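# Seat the grey arch's pegs gently into the stand posts

## Task

Lower the grey arch onto the stand without force so the peg beneath each green end drops into its post's hole and each green end comes to rest on top of its post. Do not bump or press hard on the stand with the arms or hands, and do not shove, drag or jam the arch hard, or the task fails. The arch must stay seated on its own, not held by the robot. At the end, open the grippers and move the arms away.

## Robot and tools

ROBOT. Two xArm7 arms with parallel-jaw grippers, named left_arm and right_arm. These are names only, not image sides. left_arm's base sits at (-0.028, +0.265, 0) m and right_arm's at (-0.025, -0.362, 0) m. The shared scene frame has its origin on the table top between the arms, +x pointing out over the table, +z up, and left_arm on the +y side. Each gripper's fingers point along its own +z axis and close along its own y axis. The reported end_effector_position is the pinch point, roughly 2 cm back from the fingertips when closed. Closing pushes the fingertips about 10 mm further along +z.

ROW FORMAT. Every motion command uses a row of 14 numbers, each in [-1, 1]. The first 7 are for left_arm and the next 7 for right_arm, in the order dx, dy, dz, rx, ry, rz, opening. Both halves are always required, even if one arm stays still. dx..rz form an offset, not a pose. It is expressed in that gripper's own axes and measured from its pose at the start of the action. 1.0 equals 0.6 m of travel or 180 degrees of turn. rx, ry, rz together form one rotation vector. The opening is absolute, not an offset: +1 is fully open (0.084 m) and -1 is closed.

execute_actions(actions). actions is a list of up to 15 actions. Each action is a table of up to 15 rows, and each row runs for one control step of 1/30 s. If a table has fewer than 15 rows, its last row is held for the remaining steps. Every row in an action is measured from the action's start pose, not from the row before it. For the first action in a call, that start is the last pose reported in this scene. Each step, the commanded pose is clipped to within 70 mm and 16 degrees of the measured pose, so a big offset may need several actions. After an action, an arm goes no further than its last clipped pose. An empty list only returns the state and images.

move(target, speed, blocking). target is one 14-number row as above. Its offsets count from the pose in the latest result that showed one. Each gripper follows a straight path toward its target, and both paths finish together within 0.5 to 10 s. speed is the top path speed in m/s, from 0.002 to 0.5, default 0.25. Rotation is capped at twice that value in rad/s. The opening is sent when the move starts. Paths ignore obstacles and the other arm. Grippers may lag, drift off the path or overshoot speed, especially with the arm nearly straight. With blocking=false the call returns after 0.5 s while motion continues. Until a result shows the move has ended, use wait or stop before any new move or execute_actions. The result adds a "move:" line with the ending: done, off_target, moving, held or fault. It also lists limits (paced = pose clipped; held = some steps were blocked, after which the arm may jump fast) and each gripper's distance from its target.

wait(seconds). seconds is 0 to 10. The arms keep their last command, and a running move continues. stop() brakes a running move, and the arm needs some room to stop. zoom_image(camera, region) gives a closer look at a camera's latest image. camera is cam_low, cam_left_wrist or cam_right_wrist, each 672x504. region is [x0, y0, x1, y1] in pixels from the top-left corner, at most 504x504. show_instructions() shows the reference image(s). read_manual(section) returns licence text only. finished_scene(scene) ends the current scene, given its number, and reports success. It cannot be undone.

RESULTS. The state line, left_arm: ... | right_arm: ..., gives each gripper's position (m), quaternion wxyz and velocities in the scene frame. Printed positions may be slightly off at long reach. grip_measured is the actual finger opening on the command scale. "Hand target" is the pose the controller is currently heading for. "pose unreachable" means a clearance check changed or blocked a command. Step readings list positions at some steps, and HELD marks steps where an arm's command was held back. MOTOR HOT warns at 65 °C. OVER-TEMPERATURE FAULT means brakes were set at 80 °C. A torque fault stops the arm, backs the joint off, holds for 10 s and skips the rest of the call.

GRASPING. To keep hold of something, command an opening clearly below grip_measured. A lower value squeezes harder, up to about 24 N per pad. Re-sending the grip_measured value still gives a light squeeze on parts narrower than about 6 cm. Closing fast can squeeze harder.

CAUTIONS. Approach slowly near contact, since faster moves and targets set deeper past contact push harder. Do not slam the arch into the posts or press on the stand. Keep the arms from colliding. Keep objects on the table. Watch joint loads: waist and shoulder 46, upper arm roll, elbow and forearm roll 27.6, wrist pitch and wrist roll 18.4 N m, including held weight. Loose objects may be nudged now and then. Time passes while you think and the robot holds its last command. For an arm that should stay put, send the offset back to its wanted pose first, then zeros. Release the arch, check it stays seated, and retract before calling finished_scene.

Each tool is called after "Emit:" as a command line: name --argument value for each argument, lists and objects as JSON in quotes; but a table of rows of numbers goes row by row, as --pt "numbers of a row", without its own name.

## Session

Emit:
execute_actions --actions '[]'

Emit:
show_instructions

Scene clock: 0.00 s.
left_arm: end_effector_position=(+0.0721, +0.6537, +0.3134) grip_measured=+1.00 end_effector_quat_wxyz=(+0.040, -0.581, +0.810, -0.069) end_effector_velocity=(-0.000, -0.000, +0.001) end_effector_angular_velocity=(+0.002, +0.000, -0.000) | right_arm: end_effector_position=(+0.6692, -0.5330, +0.3739) grip_measured=+1.00 end_effector_quat_wxyz=(+0.261, +0.746, +0.584, +0.187) end_effector_velocity=(+0.000, +0.000, +0.000) end_effector_angular_velocity=(-0.001, -0.000, +0.001)
Joint positions: left_arm=[ 1.453 -0.239 -0.191  1.119 -0.201  1.404 -2.903  0.084] | right_arm=[-0.287  0.358  0.127  1.717 -0.117  0.712 -1.498  0.084]
Joint velocities: left_arm=[-0.    -0.002  0.    -0.     0.    -0.     0.    -0.   ] | right_arm=[ 0.     0.     0.     0.     0.    -0.    -0.001 -0.   ]
Hand target (left_arm): +0.072, +0.654, +0.313; +0.040, -0.581, +0.810, -0.069
Hand target (right_arm): +0.669, -0.533, +0.374; +0.261, +0.746, +0.584, +0.187

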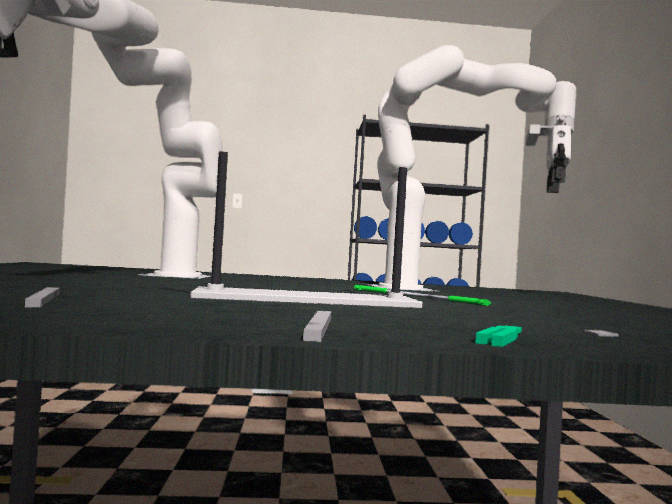

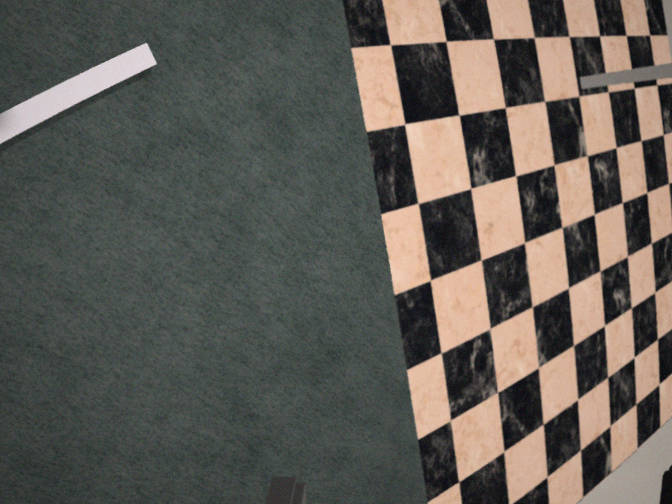

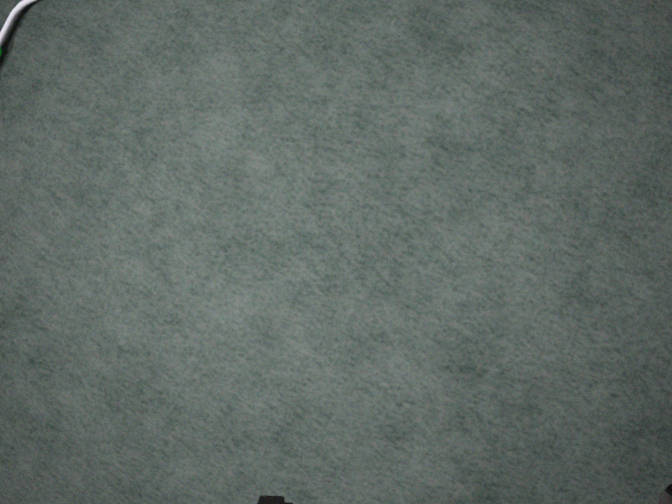

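Reference images for this scene: Buzz-wire game page 1.

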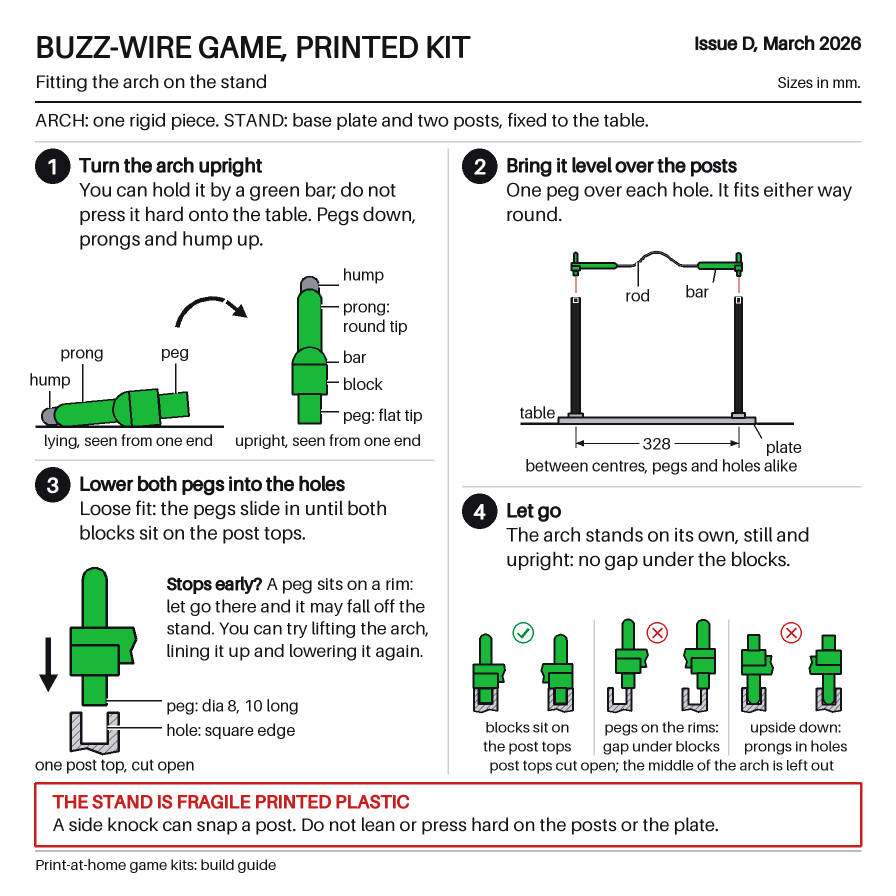

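Emit:
move --target '[0.502,-0.643,-0.07,-0.047,0.027,0.395,1,0.432,-0.237,-0.355,0.206,0.034,-0.074,-1]' --speed 0.3

Scene clock: 7.17 s.
left_arm: end_effector_position=(+0.3281, +0.2477, +0.4197) grip_measured=+1.00 end_effector_quat_wxyz=(-0.000, +0.001, +1.000, -0.001) end_effector_velocity=(+0.001, -0.003, +0.001) end_effector_angular_velocity=(+0.005, +0.001, -0.009) | right_arm: end_effector_position=(+0.4995, -0.2204, +0.4503) grip_measured=-1.00 end_effector_quat_wxyz=(-0.001, +0.708, +0.706, +0.001) end_effector_velocity=(-0.001, +0.003, +0.003) end_effector_angular_velocity=(+0.000, +0.011, +0.005)
Joint positions: left_arm=[ 0.954 -0.594 -0.757  1.339 -0.405  1.779 -2.762  0.084] | right_arm=[ 0.134  0.463  0.34   2.383 -0.158  1.938 -1.234  0.   ]
Joint velocities: left_arm=[ 0.001  0.002 -0.01   0.008  0.002  0.001 -0.002  0.   ] | right_arm=[ 0.022  0.039 -0.002  0.075 -0.01   0.046  0.001  0.   ]
Hand target (left_arm): +0.328, +0.247, +0.420; -0.000, +0.001, +1.000, -0.001
Hand target (right_arm): +0.499, -0.220, +0.450; -0.001, +0.708, +0.706, +0.000
Off the commanded pose (left_arm): 0.002 m, 0 deg.
Off the commanded pose (right_arm): 0.001 m, 0 deg.
move: done

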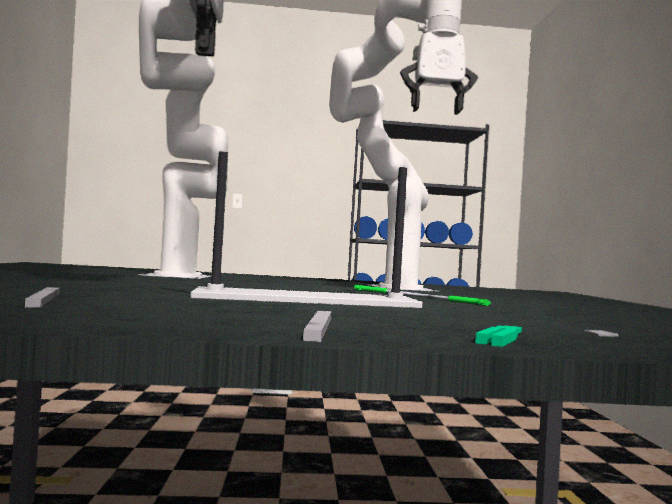

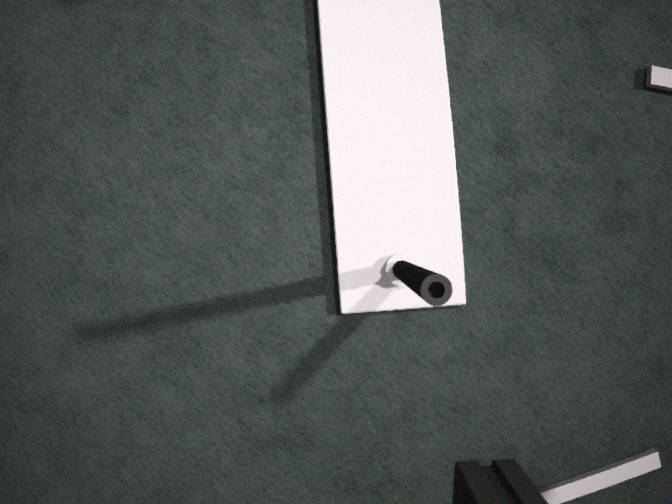

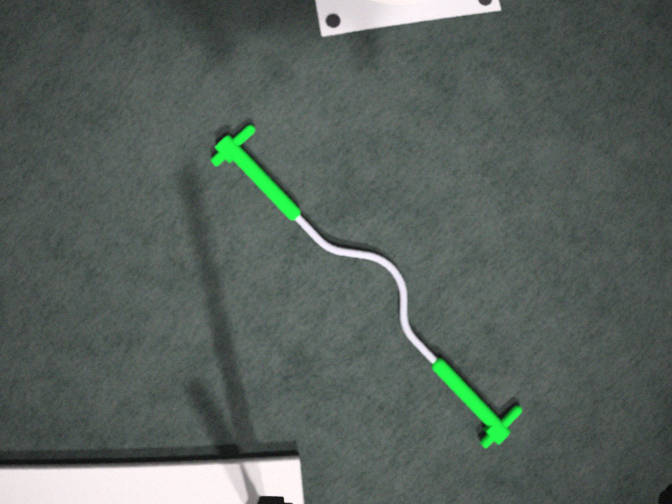

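Emit:
move --target '[0.192,-0.145,0.5,0,0,-0.242,0.0,-0.04,0.072,0.02,0,0,0,-1]' --speed 0.3

Scene clock: 14.47 s.
left_arm: end_effector_position=(+0.2125, +0.1603, +0.1196) grip_measured=-0.01 end_effector_quat_wxyz=(-0.001, -0.370, +0.929, -0.001) end_effector_velocity=(-0.001, -0.000, -0.002) end_effector_angular_velocity=(+0.001, +0.003, +0.000) | right_arm: end_effector_position=(+0.5419, -0.2446, +0.4375) grip_measured=-1.00 end_effector_quat_wxyz=(+0.008, +0.708, +0.706, +0.015) end_effector_velocity=(+0.000, -0.000, -0.000) end_effector_angular_velocity=(-0.001, +0.000, +0.001)
Joint positions: left_arm=[ 0.594 -1.32  -1.111  0.353 -1.06   1.489 -3.447  0.044] | right_arm=[ 0.171  0.679  0.29   2.708 -0.202  2.007 -1.311  0.   ]
Joint velocities: left_arm=[-0.003  0.003 -0.007 -0.001 -0.003 -0.004 -0.003 -0.   ] | right_arm=[ 0.006 -0.001 -0.022 -0.     0.015 -0.001 -0.006  0.   ]
Hand target (left_arm): +0.212, +0.160, +0.119; -0.001, -0.370, +0.929, -0.001
Hand target (right_arm): +0.542, -0.245, +0.438; +0.008, +0.708, +0.706, +0.015
Off the commanded pose (left_arm): 0.000 m, 0 deg.
Off the commanded pose (right_arm): 0.001 m, 2 deg.
elbow stopped short (right arm): the move would have taken joint 4 (elbow) straighter than the controller allows; a more bent joint 4 avoids this.
move: done

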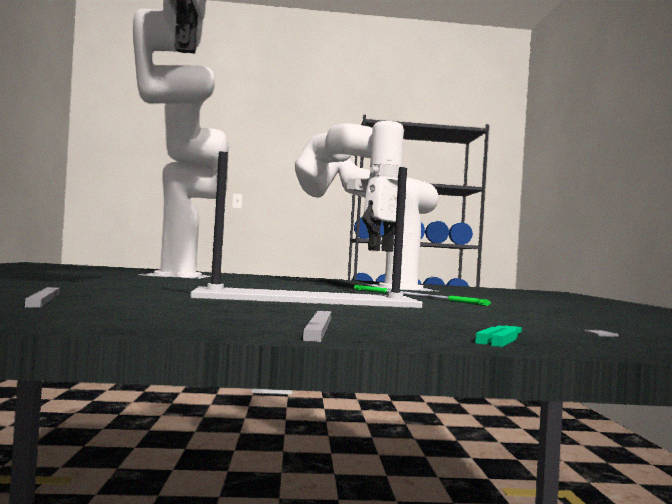

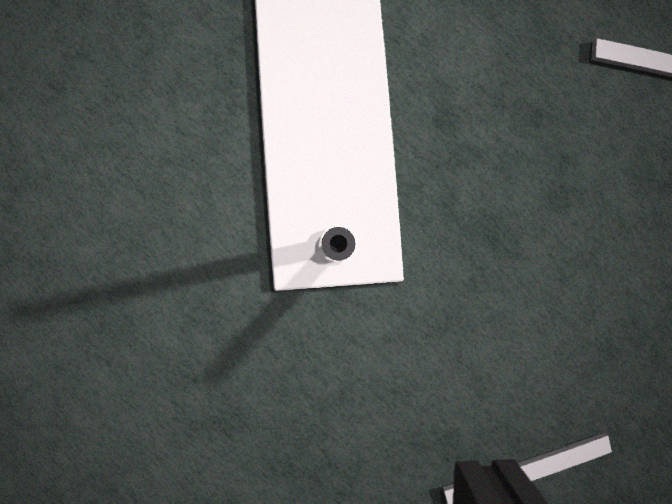

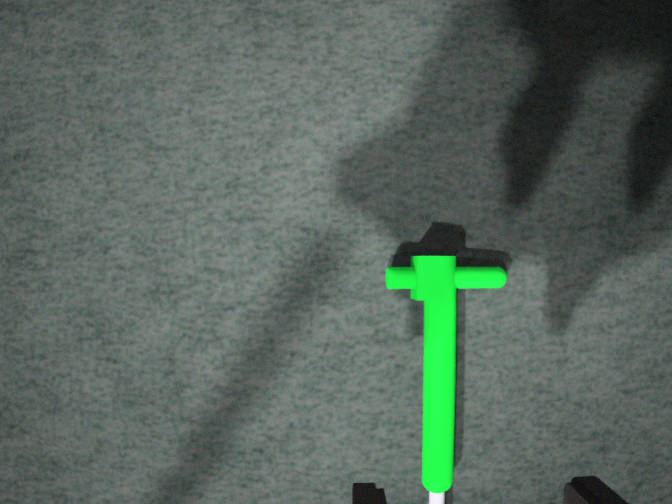

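Emit:
move --target '[0,0.008,0.145,0,0,0.005,-0.15,0,0,0,0,0,0,-1]' --speed 0.15

Emit:
zoom_image --camera "cam_low" --region '[330,230,450,310]'

Scene clock: 18.00 s.
left_arm: end_effector_position=(+0.2091, +0.1634, +0.0325) grip_measured=-0.16 end_effector_quat_wxyz=(-0.001, -0.363, +0.932, -0.002) end_effector_velocity=(+0.000, -0.000, -0.002) end_effector_angular_velocity=(-0.001, +0.002, -0.001) | right_arm: end_effector_position=(+0.5419, -0.2446, +0.4375) grip_measured=-1.00 end_effector_quat_wxyz=(+0.008, +0.708, +0.706, +0.015) end_effector_velocity=(+0.000, -0.000, +0.000) end_effector_angular_velocity=(+0.001, +0.000, -0.001)
Joint positions: left_arm=[ 0.617 -1.268 -1.466  0.273 -1.39   1.311 -3.373  0.037] | right_arm=[ 0.172  0.679  0.287  2.708 -0.2    2.007 -1.311  0.   ]
Joint velocities: left_arm=[ 0.006  0.004 -0.011  0.002 -0.008 -0.004  0.004 -0.   ] | right_arm=[-0.001 -0.     0.    -0.     0.001 -0.     0.     0.   ]
Hand target (left_arm): +0.209, +0.163, +0.032; -0.002, -0.363, +0.932, -0.002
Hand target (right_arm): +0.542, -0.245, +0.438; +0.008, +0.708, +0.706, +0.015
Off the commanded pose (left_arm): 0.000 m, 0 deg.
Off the commanded pose (right_arm): 0.000 m, 0 deg.
move: done

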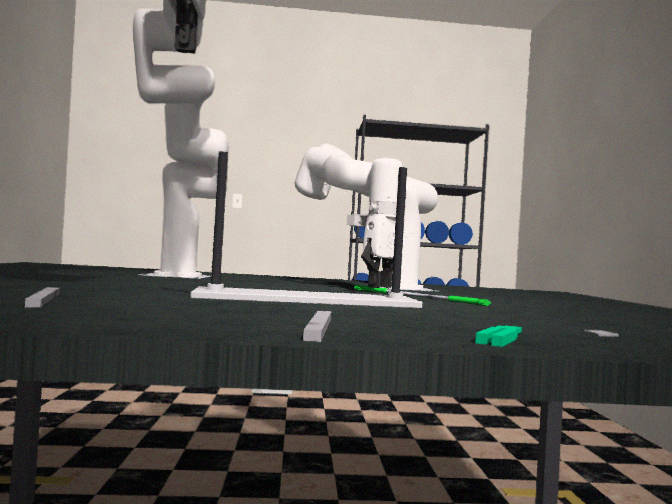

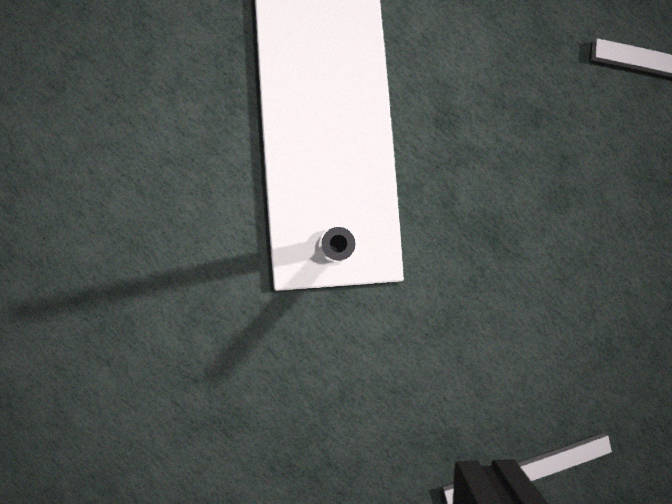

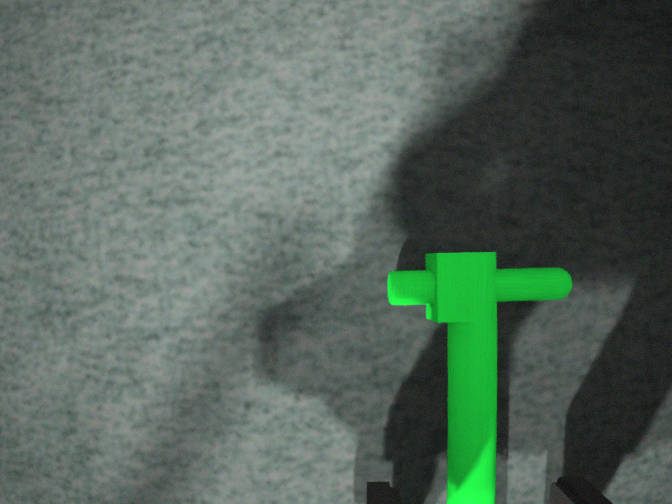

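Region (330, 230, 450, 310) of cam_low's 672x504 image, scaled by 4.200, with more detail than that image has.

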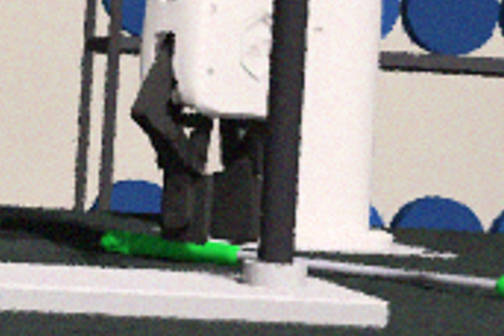

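Emit:
move --target '[0.008,0,0.016,0,0,0,-0.4,0,0,0,0,0,0,-1]' --speed 0.03

Emit:
move --target '[0,0,0,0,0,0,-1,0,0,0,0,0,0,-1]'

Emit:
zoom_image --camera "cam_low" --region '[330,230,450,310]'

Scene clock: 21.97 s.
left_arm: end_effector_position=(+0.2055, +0.1602, +0.0230) grip_measured=-0.42 end_effector_quat_wxyz=(-0.002, -0.363, +0.932, -0.002) end_effector_velocity=(+0.000, -0.000, -0.001) end_effector_angular_velocity=(-0.001, -0.002, +0.001) | right_arm: end_effector_position=(+0.5419, -0.2446, +0.4375) grip_measured=-1.00 end_effector_quat_wxyz=(+0.008, +0.708, +0.706, +0.015) end_effector_velocity=(+0.000, -0.000, -0.000) end_effector_angular_velocity=(-0.001, +0.000, -0.001)
Joint positions: left_arm=[ 0.604 -1.265 -1.509  0.267 -1.432  1.296 -3.382  0.026] | right_arm=[ 0.172  0.679  0.287  2.708 -0.2    2.007 -1.311  0.   ]
Joint velocities: left_arm=[-0.     0.001 -0.006 -0.    -0.007 -0.003 -0.001  0.   ] | right_arm=[-0.    -0.    -0.    -0.001 -0.001 -0.     0.     0.   ]
Hand target (left_arm): +0.205, +0.160, +0.023; -0.002, -0.363, +0.932, -0.002
Hand target (right_arm): +0.542, -0.245, +0.438; +0.008, +0.708, +0.706, +0.015
Off the commanded pose (left_arm): 0.000 m, 0 deg.
Off the commanded pose (right_arm): 0.000 m, 0 deg.
move: done

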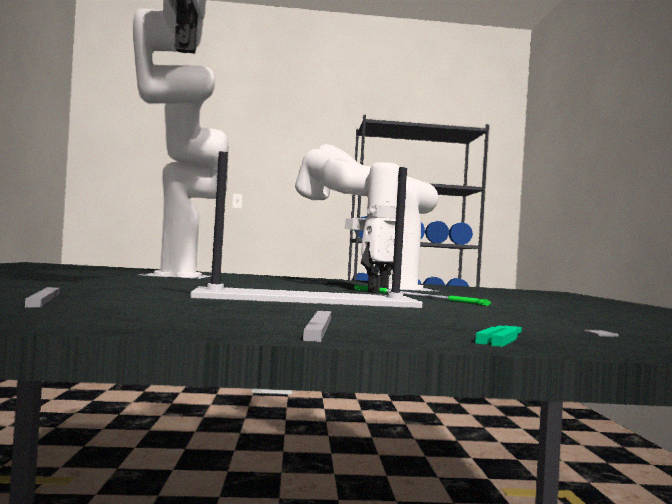

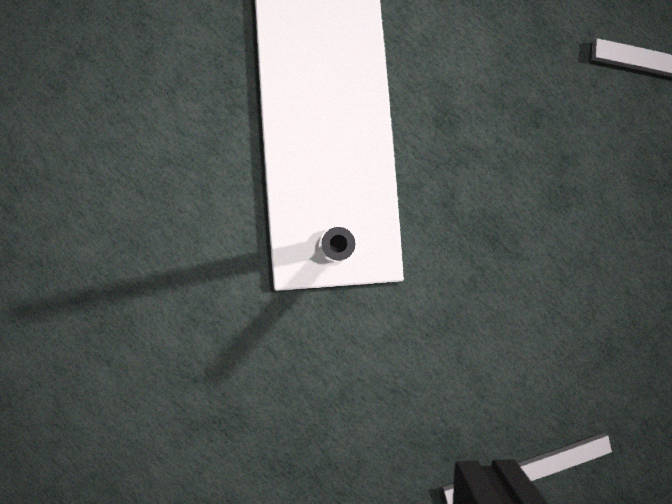

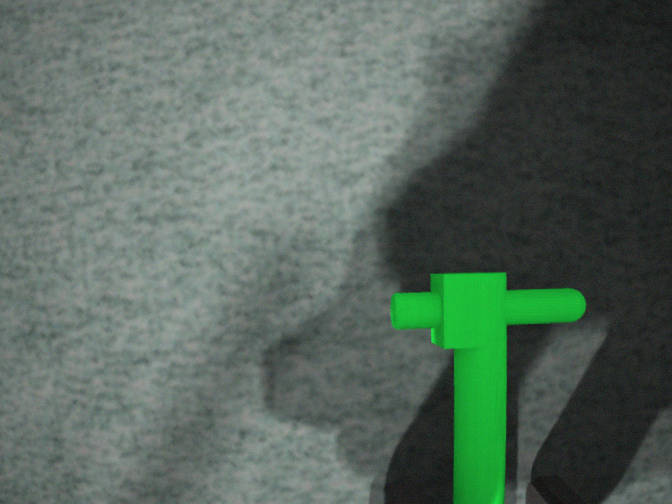

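Scene clock: 22.47 s.
left_arm: end_effector_position=(+0.2055, +0.1602, +0.0230) grip_measured=-0.74 end_effector_quat_wxyz=(-0.002, -0.363, +0.932, -0.002) end_effector_velocity=(-0.000, +0.000, -0.000) end_effector_angular_velocity=(-0.000, +0.001, +0.000) | right_arm: end_effector_position=(+0.5419, -0.2446, +0.4375) grip_measured=-1.00 end_effector_quat_wxyz=(+0.008, +0.708, +0.706, +0.015) end_effector_velocity=(+0.000, -0.000, +0.000) end_effector_angular_velocity=(+0.000, +0.000, -0.001)
Joint positions: left_arm=[ 0.604 -1.265 -1.509  0.267 -1.432  1.296 -3.382  0.011] | right_arm=[ 0.172  0.679  0.287  2.708 -0.2    2.007 -1.311  0.   ]
Joint velocities: left_arm=[ 0.     0.001 -0.001 -0.     0.    -0.     0.     0.   ] | right_arm=[-0.001 -0.    -0.    -0.     0.     0.     0.001  0.   ]
Hand target (left_arm): +0.205, +0.160, +0.023; -0.002, -0.363, +0.932, -0.002
Hand target (right_arm): +0.542, -0.245, +0.438; +0.008, +0.708, +0.706, +0.015
Off the commanded pose (left_arm): 0.000 m, 0 deg.
Off the commanded pose (right_arm): 0.000 m, 0 deg.
move: done

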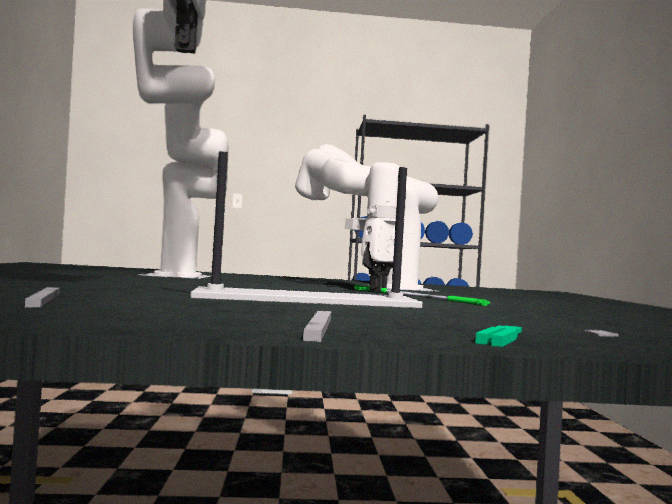

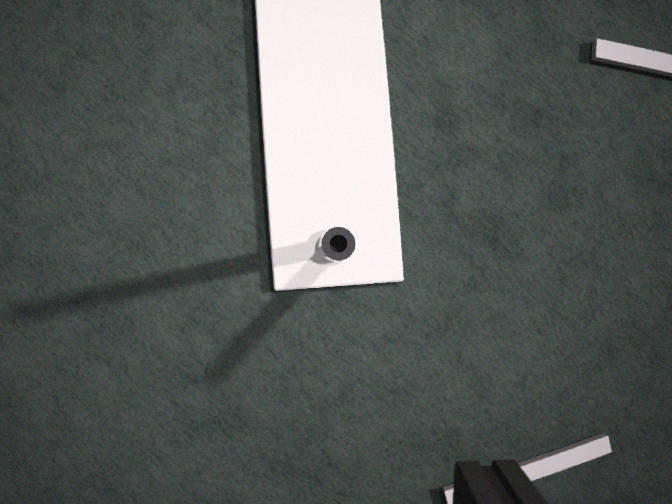

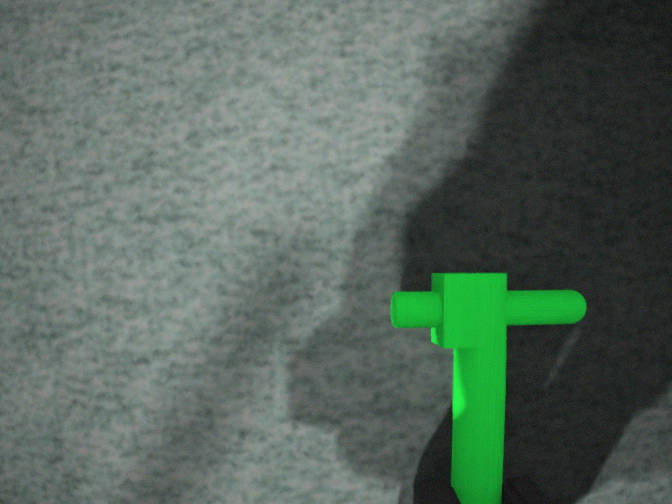

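Region (330, 230, 450, 310) of cam_low's 672x504 image, scaled by 4.200, with more detail than that image has.

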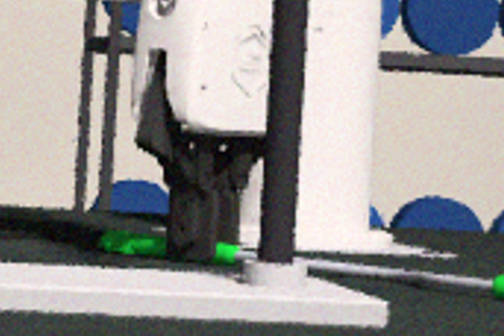

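Emit:
move --target '[-0.08,-0.073,-0.54,0,0,0,-1,0,0,0,0,0,0,-1]' --speed 0.2

Emit:
move --target '[0,0,0,0,0,0.712,-1,0,0,0,0,0,0,-1]' --speed 0.4

Scene clock: 29.63 s.
left_arm: end_effector_position=(+0.2707, +0.1613, +0.3473) grip_measured=-0.74 end_effector_quat_wxyz=(-0.001, -0.363, +0.932, -0.001) end_effector_velocity=(+0.001, +0.000, +0.003) end_effector_angular_velocity=(-0.001, -0.000, +0.001) | right_arm: end_effector_position=(+0.5419, -0.2446, +0.4375) grip_measured=-1.00 end_effector_quat_wxyz=(+0.008, +0.708, +0.706, +0.015) end_effector_velocity=(-0.000, +0.000, +0.000) end_effector_angular_velocity=(+0.000, -0.000, +0.002)
Joint positions: left_arm=[ 0.873 -1.004 -0.758  1.018 -0.642  1.814 -3.484  0.011] | right_arm=[ 0.172  0.679  0.287  2.708 -0.2    2.007 -1.311  0.   ]
Joint velocities: left_arm=[ 0.003  0.006  0.002  0.009  0.003  0.003 -0.002 -0.   ] | right_arm=[ 0.     0.     0.     0.001  0.    -0.    -0.002  0.   ]
Hand target (left_arm): +0.271, +0.161, +0.348; -0.001, -0.363, +0.932, -0.001
Hand target (right_arm): +0.542, -0.245, +0.438; +0.008, +0.708, +0.706, +0.015
Off the commanded pose (left_arm): 0.001 m, 0 deg.
Off the commanded pose (right_arm): 0.000 m, 0 deg.
move: done

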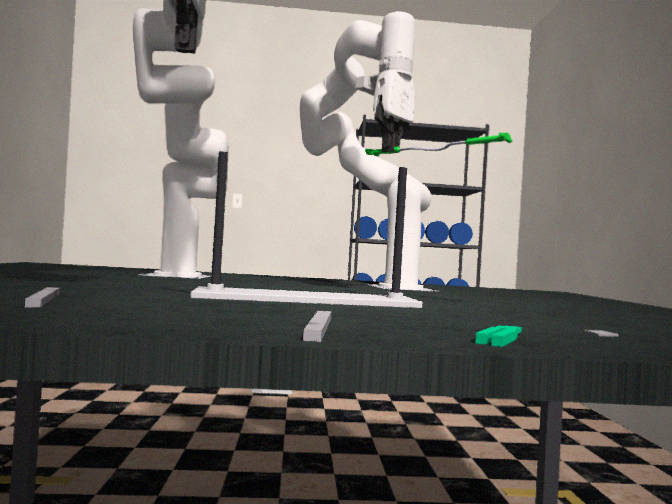

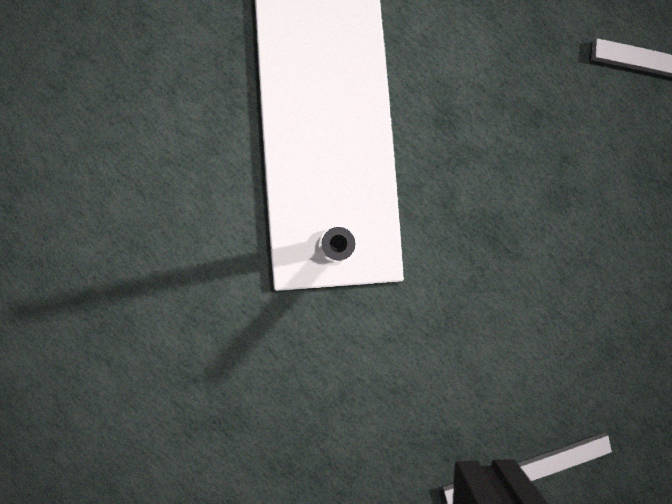

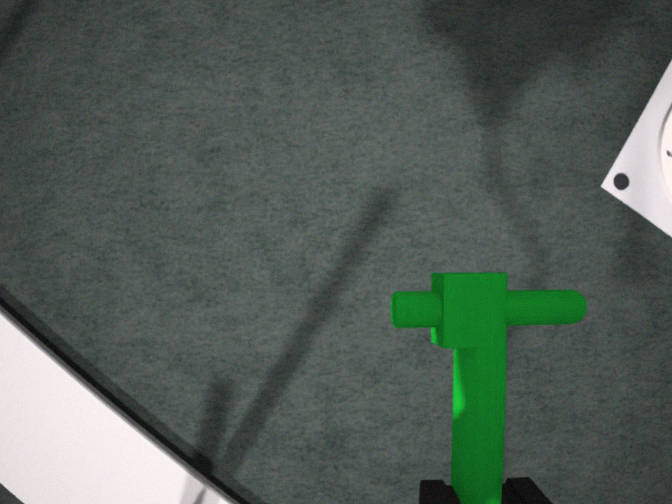

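Scene clock: 32.97 s.
left_arm: end_effector_position=(+0.2704, +0.1616, +0.3475) grip_measured=-0.74 end_effector_quat_wxyz=(+0.001, +0.679, +0.735, -0.001) end_effector_velocity=(-0.000, +0.000, +0.000) end_effector_angular_velocity=(-0.001, -0.001, -0.009) | right_arm: end_effector_position=(+0.5419, -0.2446, +0.4375) grip_measured=-1.00 end_effector_quat_wxyz=(+0.008, +0.708, +0.706, +0.015) end_effector_velocity=(-0.000, +0.000, -0.000) end_effector_angular_velocity=(-0.000, +0.000, +0.002)
Joint positions: left_arm=[ 0.271 -0.669 -0.525  0.972 -0.319  1.573 -1.63   0.011] | right_arm=[ 0.172  0.679  0.287  2.708 -0.2    2.007 -1.311  0.   ]
Joint velocities: left_arm=[-0.002 -0.002  0.002 -0.001 -0.    -0.     0.009  0.   ] | right_arm=[ 0.001  0.     0.    -0.    -0.001 -0.    -0.001  0.   ]
Hand target (left_arm): +0.270, +0.162, +0.348; +0.001, +0.679, +0.734, -0.002
Hand target (right_arm): +0.542, -0.245, +0.438; +0.008, +0.708, +0.706, +0.015
Off the commanded pose (left_arm): 0.000 m, 0 deg.
Off the commanded pose (right_arm): 0.000 m, 0 deg.
move: done

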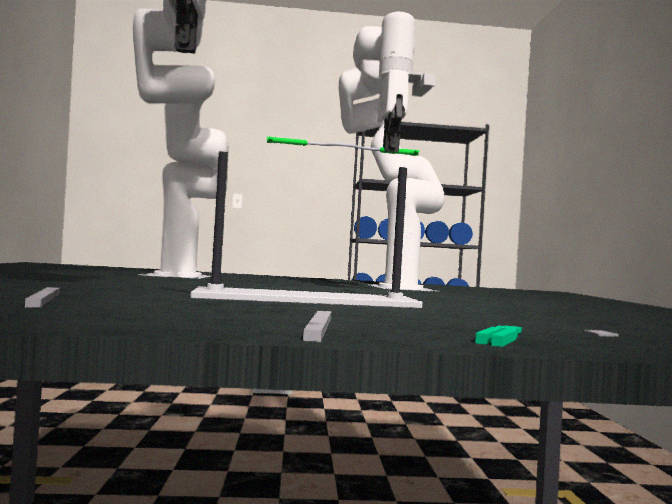

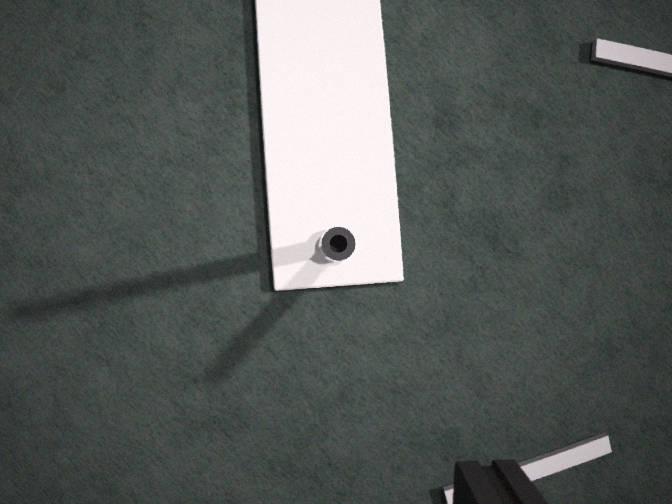

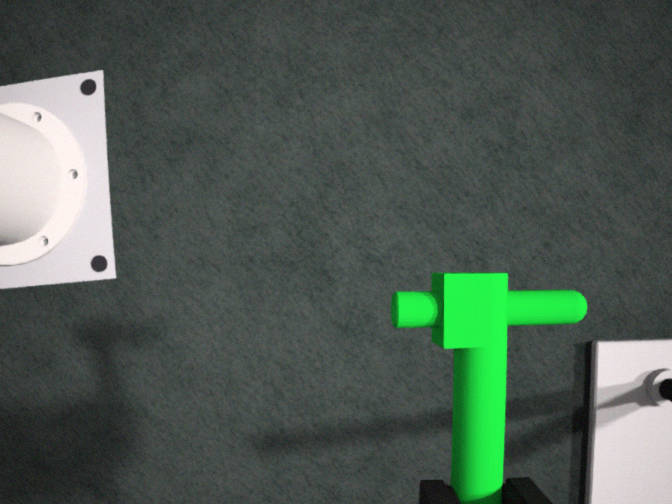

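Emit:
move --target '[-0.143,0.307,0.045,-0.53,0,0,-1,0,0,0,0,0,0,-1]' --speed 0.25

Emit:
zoom_image --camera "cam_low" --region '[200,100,430,200]'

Scene clock: 42.77 s.
left_arm: end_effector_position=(+0.4610, +0.0907, +0.3197) grip_measured=-0.74 end_effector_quat_wxyz=(+0.504, +0.456, +0.496, +0.541) end_effector_velocity=(+0.001, +0.000, -0.000) end_effector_angular_velocity=(-0.000, -0.007, +0.003) | right_arm: end_effector_position=(+0.5419, -0.2446, +0.4375) grip_measured=-1.00 end_effector_quat_wxyz=(+0.008, +0.708, +0.706, +0.015) end_effector_velocity=(-0.000, +0.000, +0.000) end_effector_angular_velocity=(-0.000, -0.000, +0.002)
Joint positions: left_arm=[ 1.057 -0.945 -1.807  0.511 -0.73  -0.882 -2.111  0.011] | right_arm=[ 0.172  0.679  0.287  2.708 -0.2    2.007 -1.311  0.   ]
Joint velocities: left_arm=[ 0.007 -0.009 -0.006  0.004 -0.008 -0.003 -0.003 -0.   ] | right_arm=[ 0.     0.    -0.     0.    -0.     0.    -0.002  0.   ]
Hand target (left_arm): +0.461, +0.091, +0.320; +0.504, +0.456, +0.496, +0.541
Hand target (right_arm): +0.542, -0.245, +0.438; +0.008, +0.708, +0.706, +0.015
Off the commanded pose (left_arm): 0.001 m, 0 deg.
Off the commanded pose (right_arm): 0.000 m, 0 deg.
move: done

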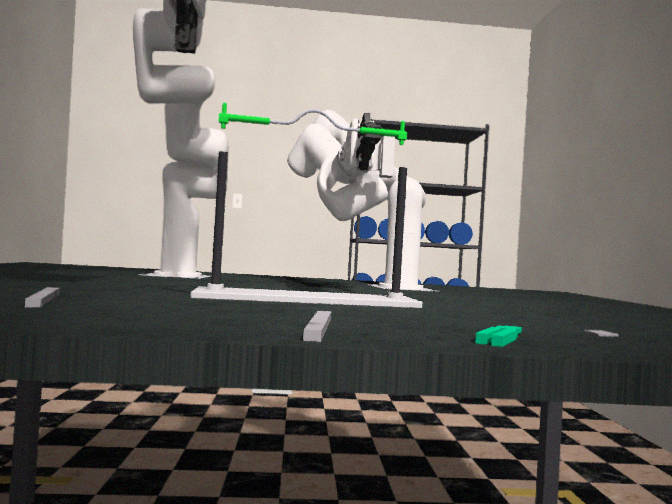

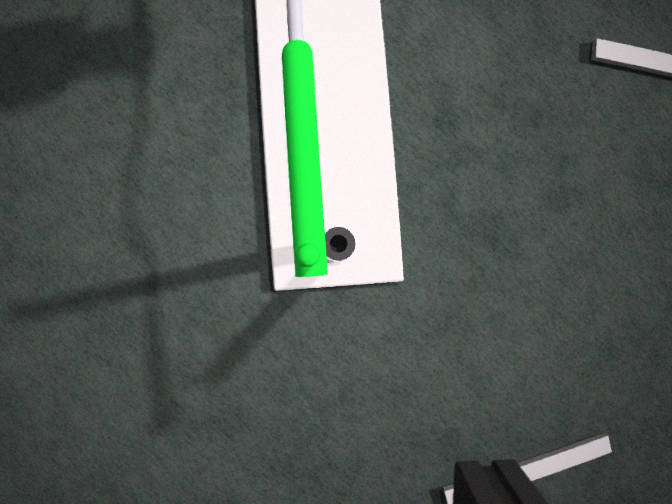

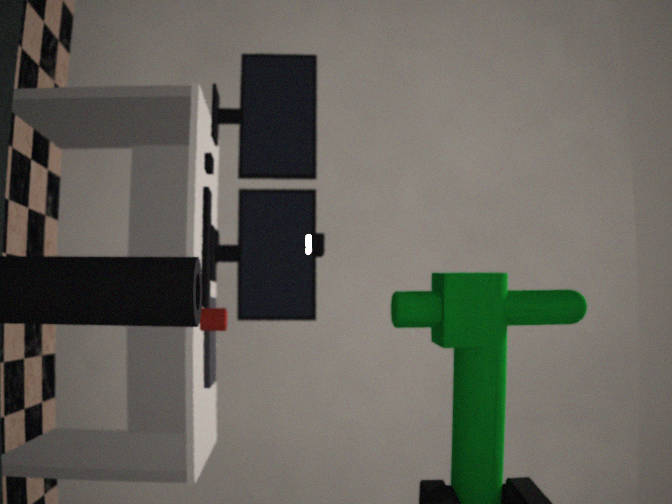

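Region (200, 100, 430, 200) of cam_low's 672x504 image, scaled by 2.191, with more detail than that image has; it fills the top 219 rows of this view, and the rest is white.

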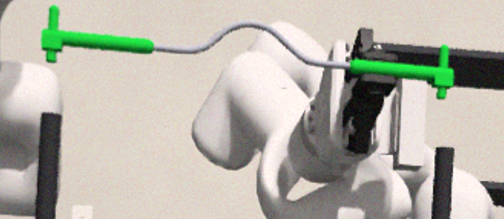

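Emit:
move --target '[0.007,-0.06,0.013,0,0,0,-1,0,0,0,0,0,0,-1]' --speed 0.06

Emit:
zoom_image --camera "cam_low" --region '[200,100,430,200]'

Emit:
zoom_image --camera "cam_left_wrist" --region '[290,195,390,295]'

Scene clock: 48.07 s.
left_arm: end_effector_position=(+0.4717, +0.0957, +0.2847) grip_measured=-0.74 end_effector_quat_wxyz=(+0.504, +0.456, +0.496, +0.541) end_effector_velocity=(+0.000, -0.001, -0.000) end_effector_angular_velocity=(+0.001, -0.004, -0.003) | right_arm: end_effector_position=(+0.5419, -0.2446, +0.4375) grip_measured=-1.00 end_effector_quat_wxyz=(+0.008, +0.708, +0.706, +0.015) end_effector_velocity=(+0.000, -0.001, -0.000) end_effector_angular_velocity=(-0.000, +0.000, -0.001)
Joint positions: left_arm=[ 1.18  -1.023 -1.925  0.541 -0.74  -0.941 -2.201  0.011] | right_arm=[ 0.172  0.679  0.287  2.708 -0.2    2.007 -1.311  0.   ]
Joint velocities: left_arm=[ 0.005 -0.005 -0.004  0.003 -0.001 -0.005 -0.004  0.   ] | right_arm=[-0.001 -0.    -0.    -0.     0.    -0.     0.     0.   ]
Hand target (left_arm): +0.472, +0.096, +0.285; +0.504, +0.456, +0.496, +0.541
Hand target (right_arm): +0.542, -0.245, +0.438; +0.008, +0.708, +0.706, +0.015
Off the commanded pose (left_arm): 0.000 m, 0 deg.
Off the commanded pose (right_arm): 0.000 m, 0 deg.
move: done

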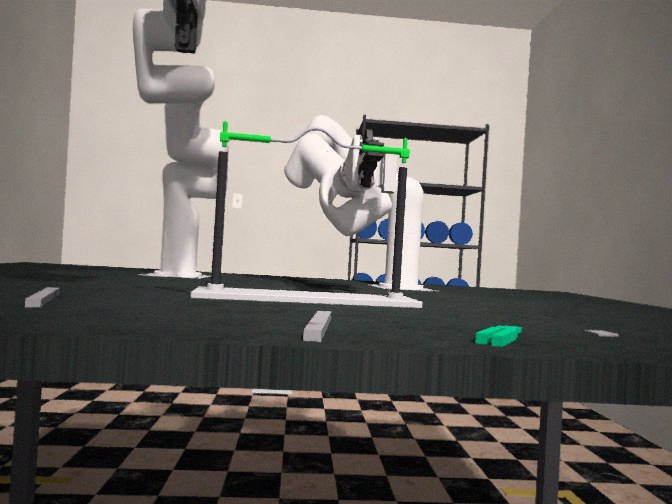

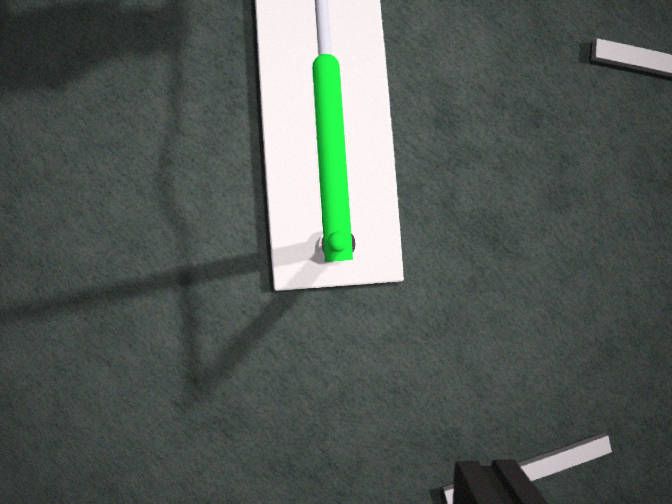

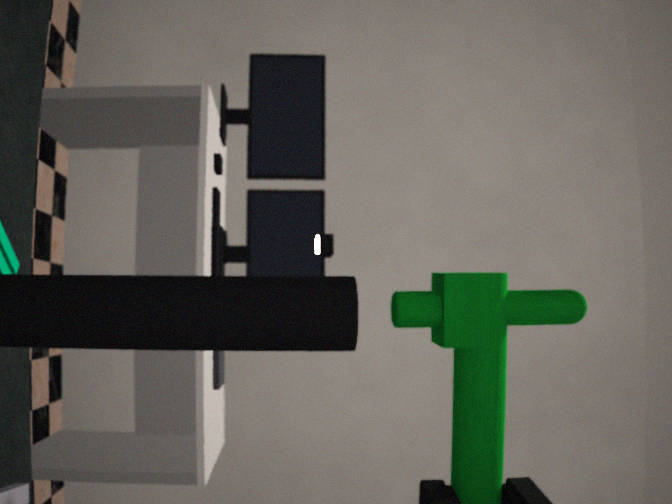

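Region (200, 100, 430, 200) of cam_low's 672x504 image, scaled by 2.191, with more detail than that image has; it fills the top 219 rows of this view, and the rest is white.

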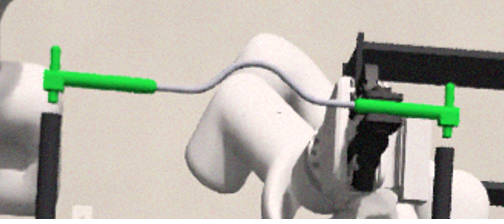

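Region (290, 195, 390, 295) of cam_left_wrist's 672x504 image, scaled by 5.040, with more detail than that image has.

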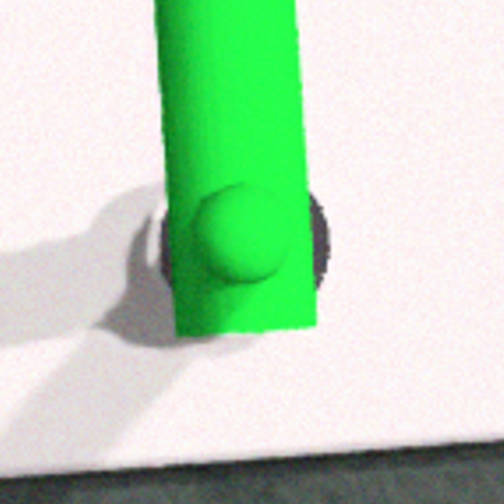

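Emit:
move --target '[-0.0013,0,0.0005,0,0,0,-1,0.3,-0.021,0.02,0,0.15,0,-1]' --speed 0.25

Scene clock: 54.33 s.
left_arm: end_effector_position=(+0.4721, +0.0949, +0.2847) grip_measured=-0.74 end_effector_quat_wxyz=(+0.504, +0.456, +0.496, +0.541) end_effector_velocity=(-0.000, -0.001, +0.000) end_effector_angular_velocity=(-0.000, -0.001, -0.002) | right_arm: end_effector_position=(+0.5299, -0.0644, +0.4268) grip_measured=-1.00 end_effector_quat_wxyz=(-0.157, +0.685, +0.688, +0.179) end_effector_velocity=(-0.000, +0.001, -0.000) end_effector_angular_velocity=(+0.009, -0.006, -0.003)
Joint positions: left_arm=[ 1.18  -1.024 -1.925  0.543 -0.742 -0.939 -2.199  0.011] | right_arm=[ 0.078  0.485  0.493  2.165  0.195  1.49  -1.122  0.   ]
Joint velocities: left_arm=[-0.001 -0.001 -0.     0.001  0.    -0.001 -0.001 -0.   ] | right_arm=[-0.009 -0.016  0.002 -0.031  0.012 -0.025 -0.006  0.   ]
Hand target (left_arm): +0.472, +0.095, +0.285; +0.504, +0.456, +0.496, +0.541
Hand target (right_arm): +0.530, -0.064, +0.427; -0.157, +0.685, +0.688, +0.179
Off the commanded pose (left_arm): 0.000 m, 0 deg.
Off the commanded pose (right_arm): 0.000 m, 0 deg.
elbow stopped short (right arm): the move would have taken joint 4 (elbow) straighter than the controller allows; a more bent joint 4 avoids this.
move: done

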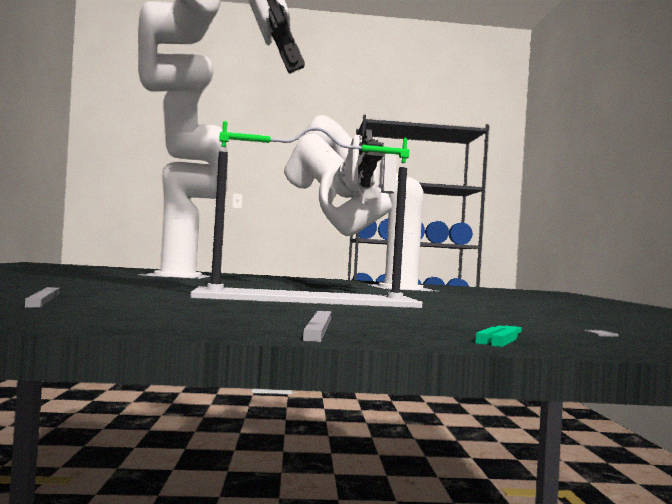

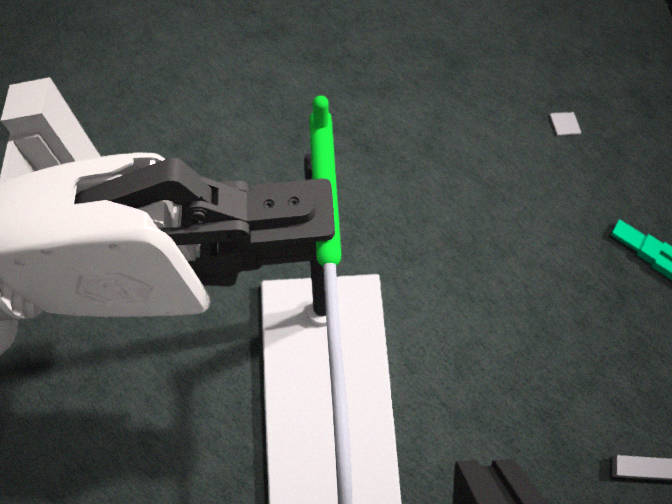

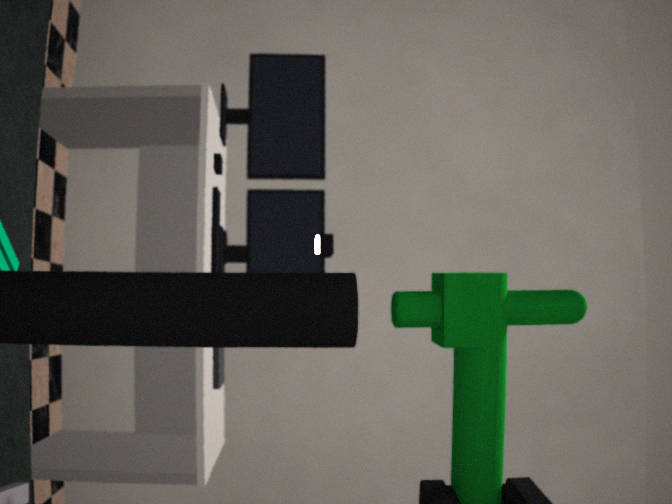

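Emit:
zoom_image --camera "cam_left_wrist" --region '[270,80,380,190]'

Region (270, 80, 380, 190) of cam_left_wrist's 672x504 image, scaled by 4.582, with more detail than that image has.

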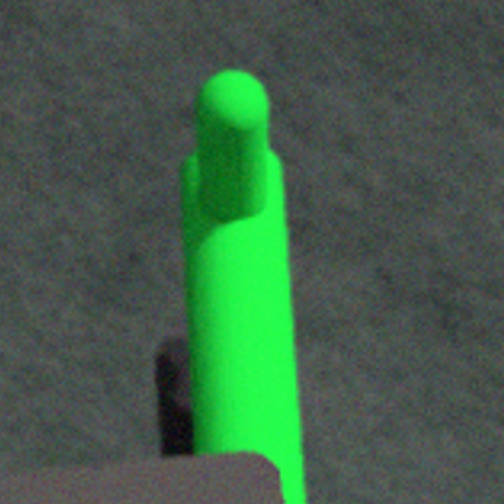

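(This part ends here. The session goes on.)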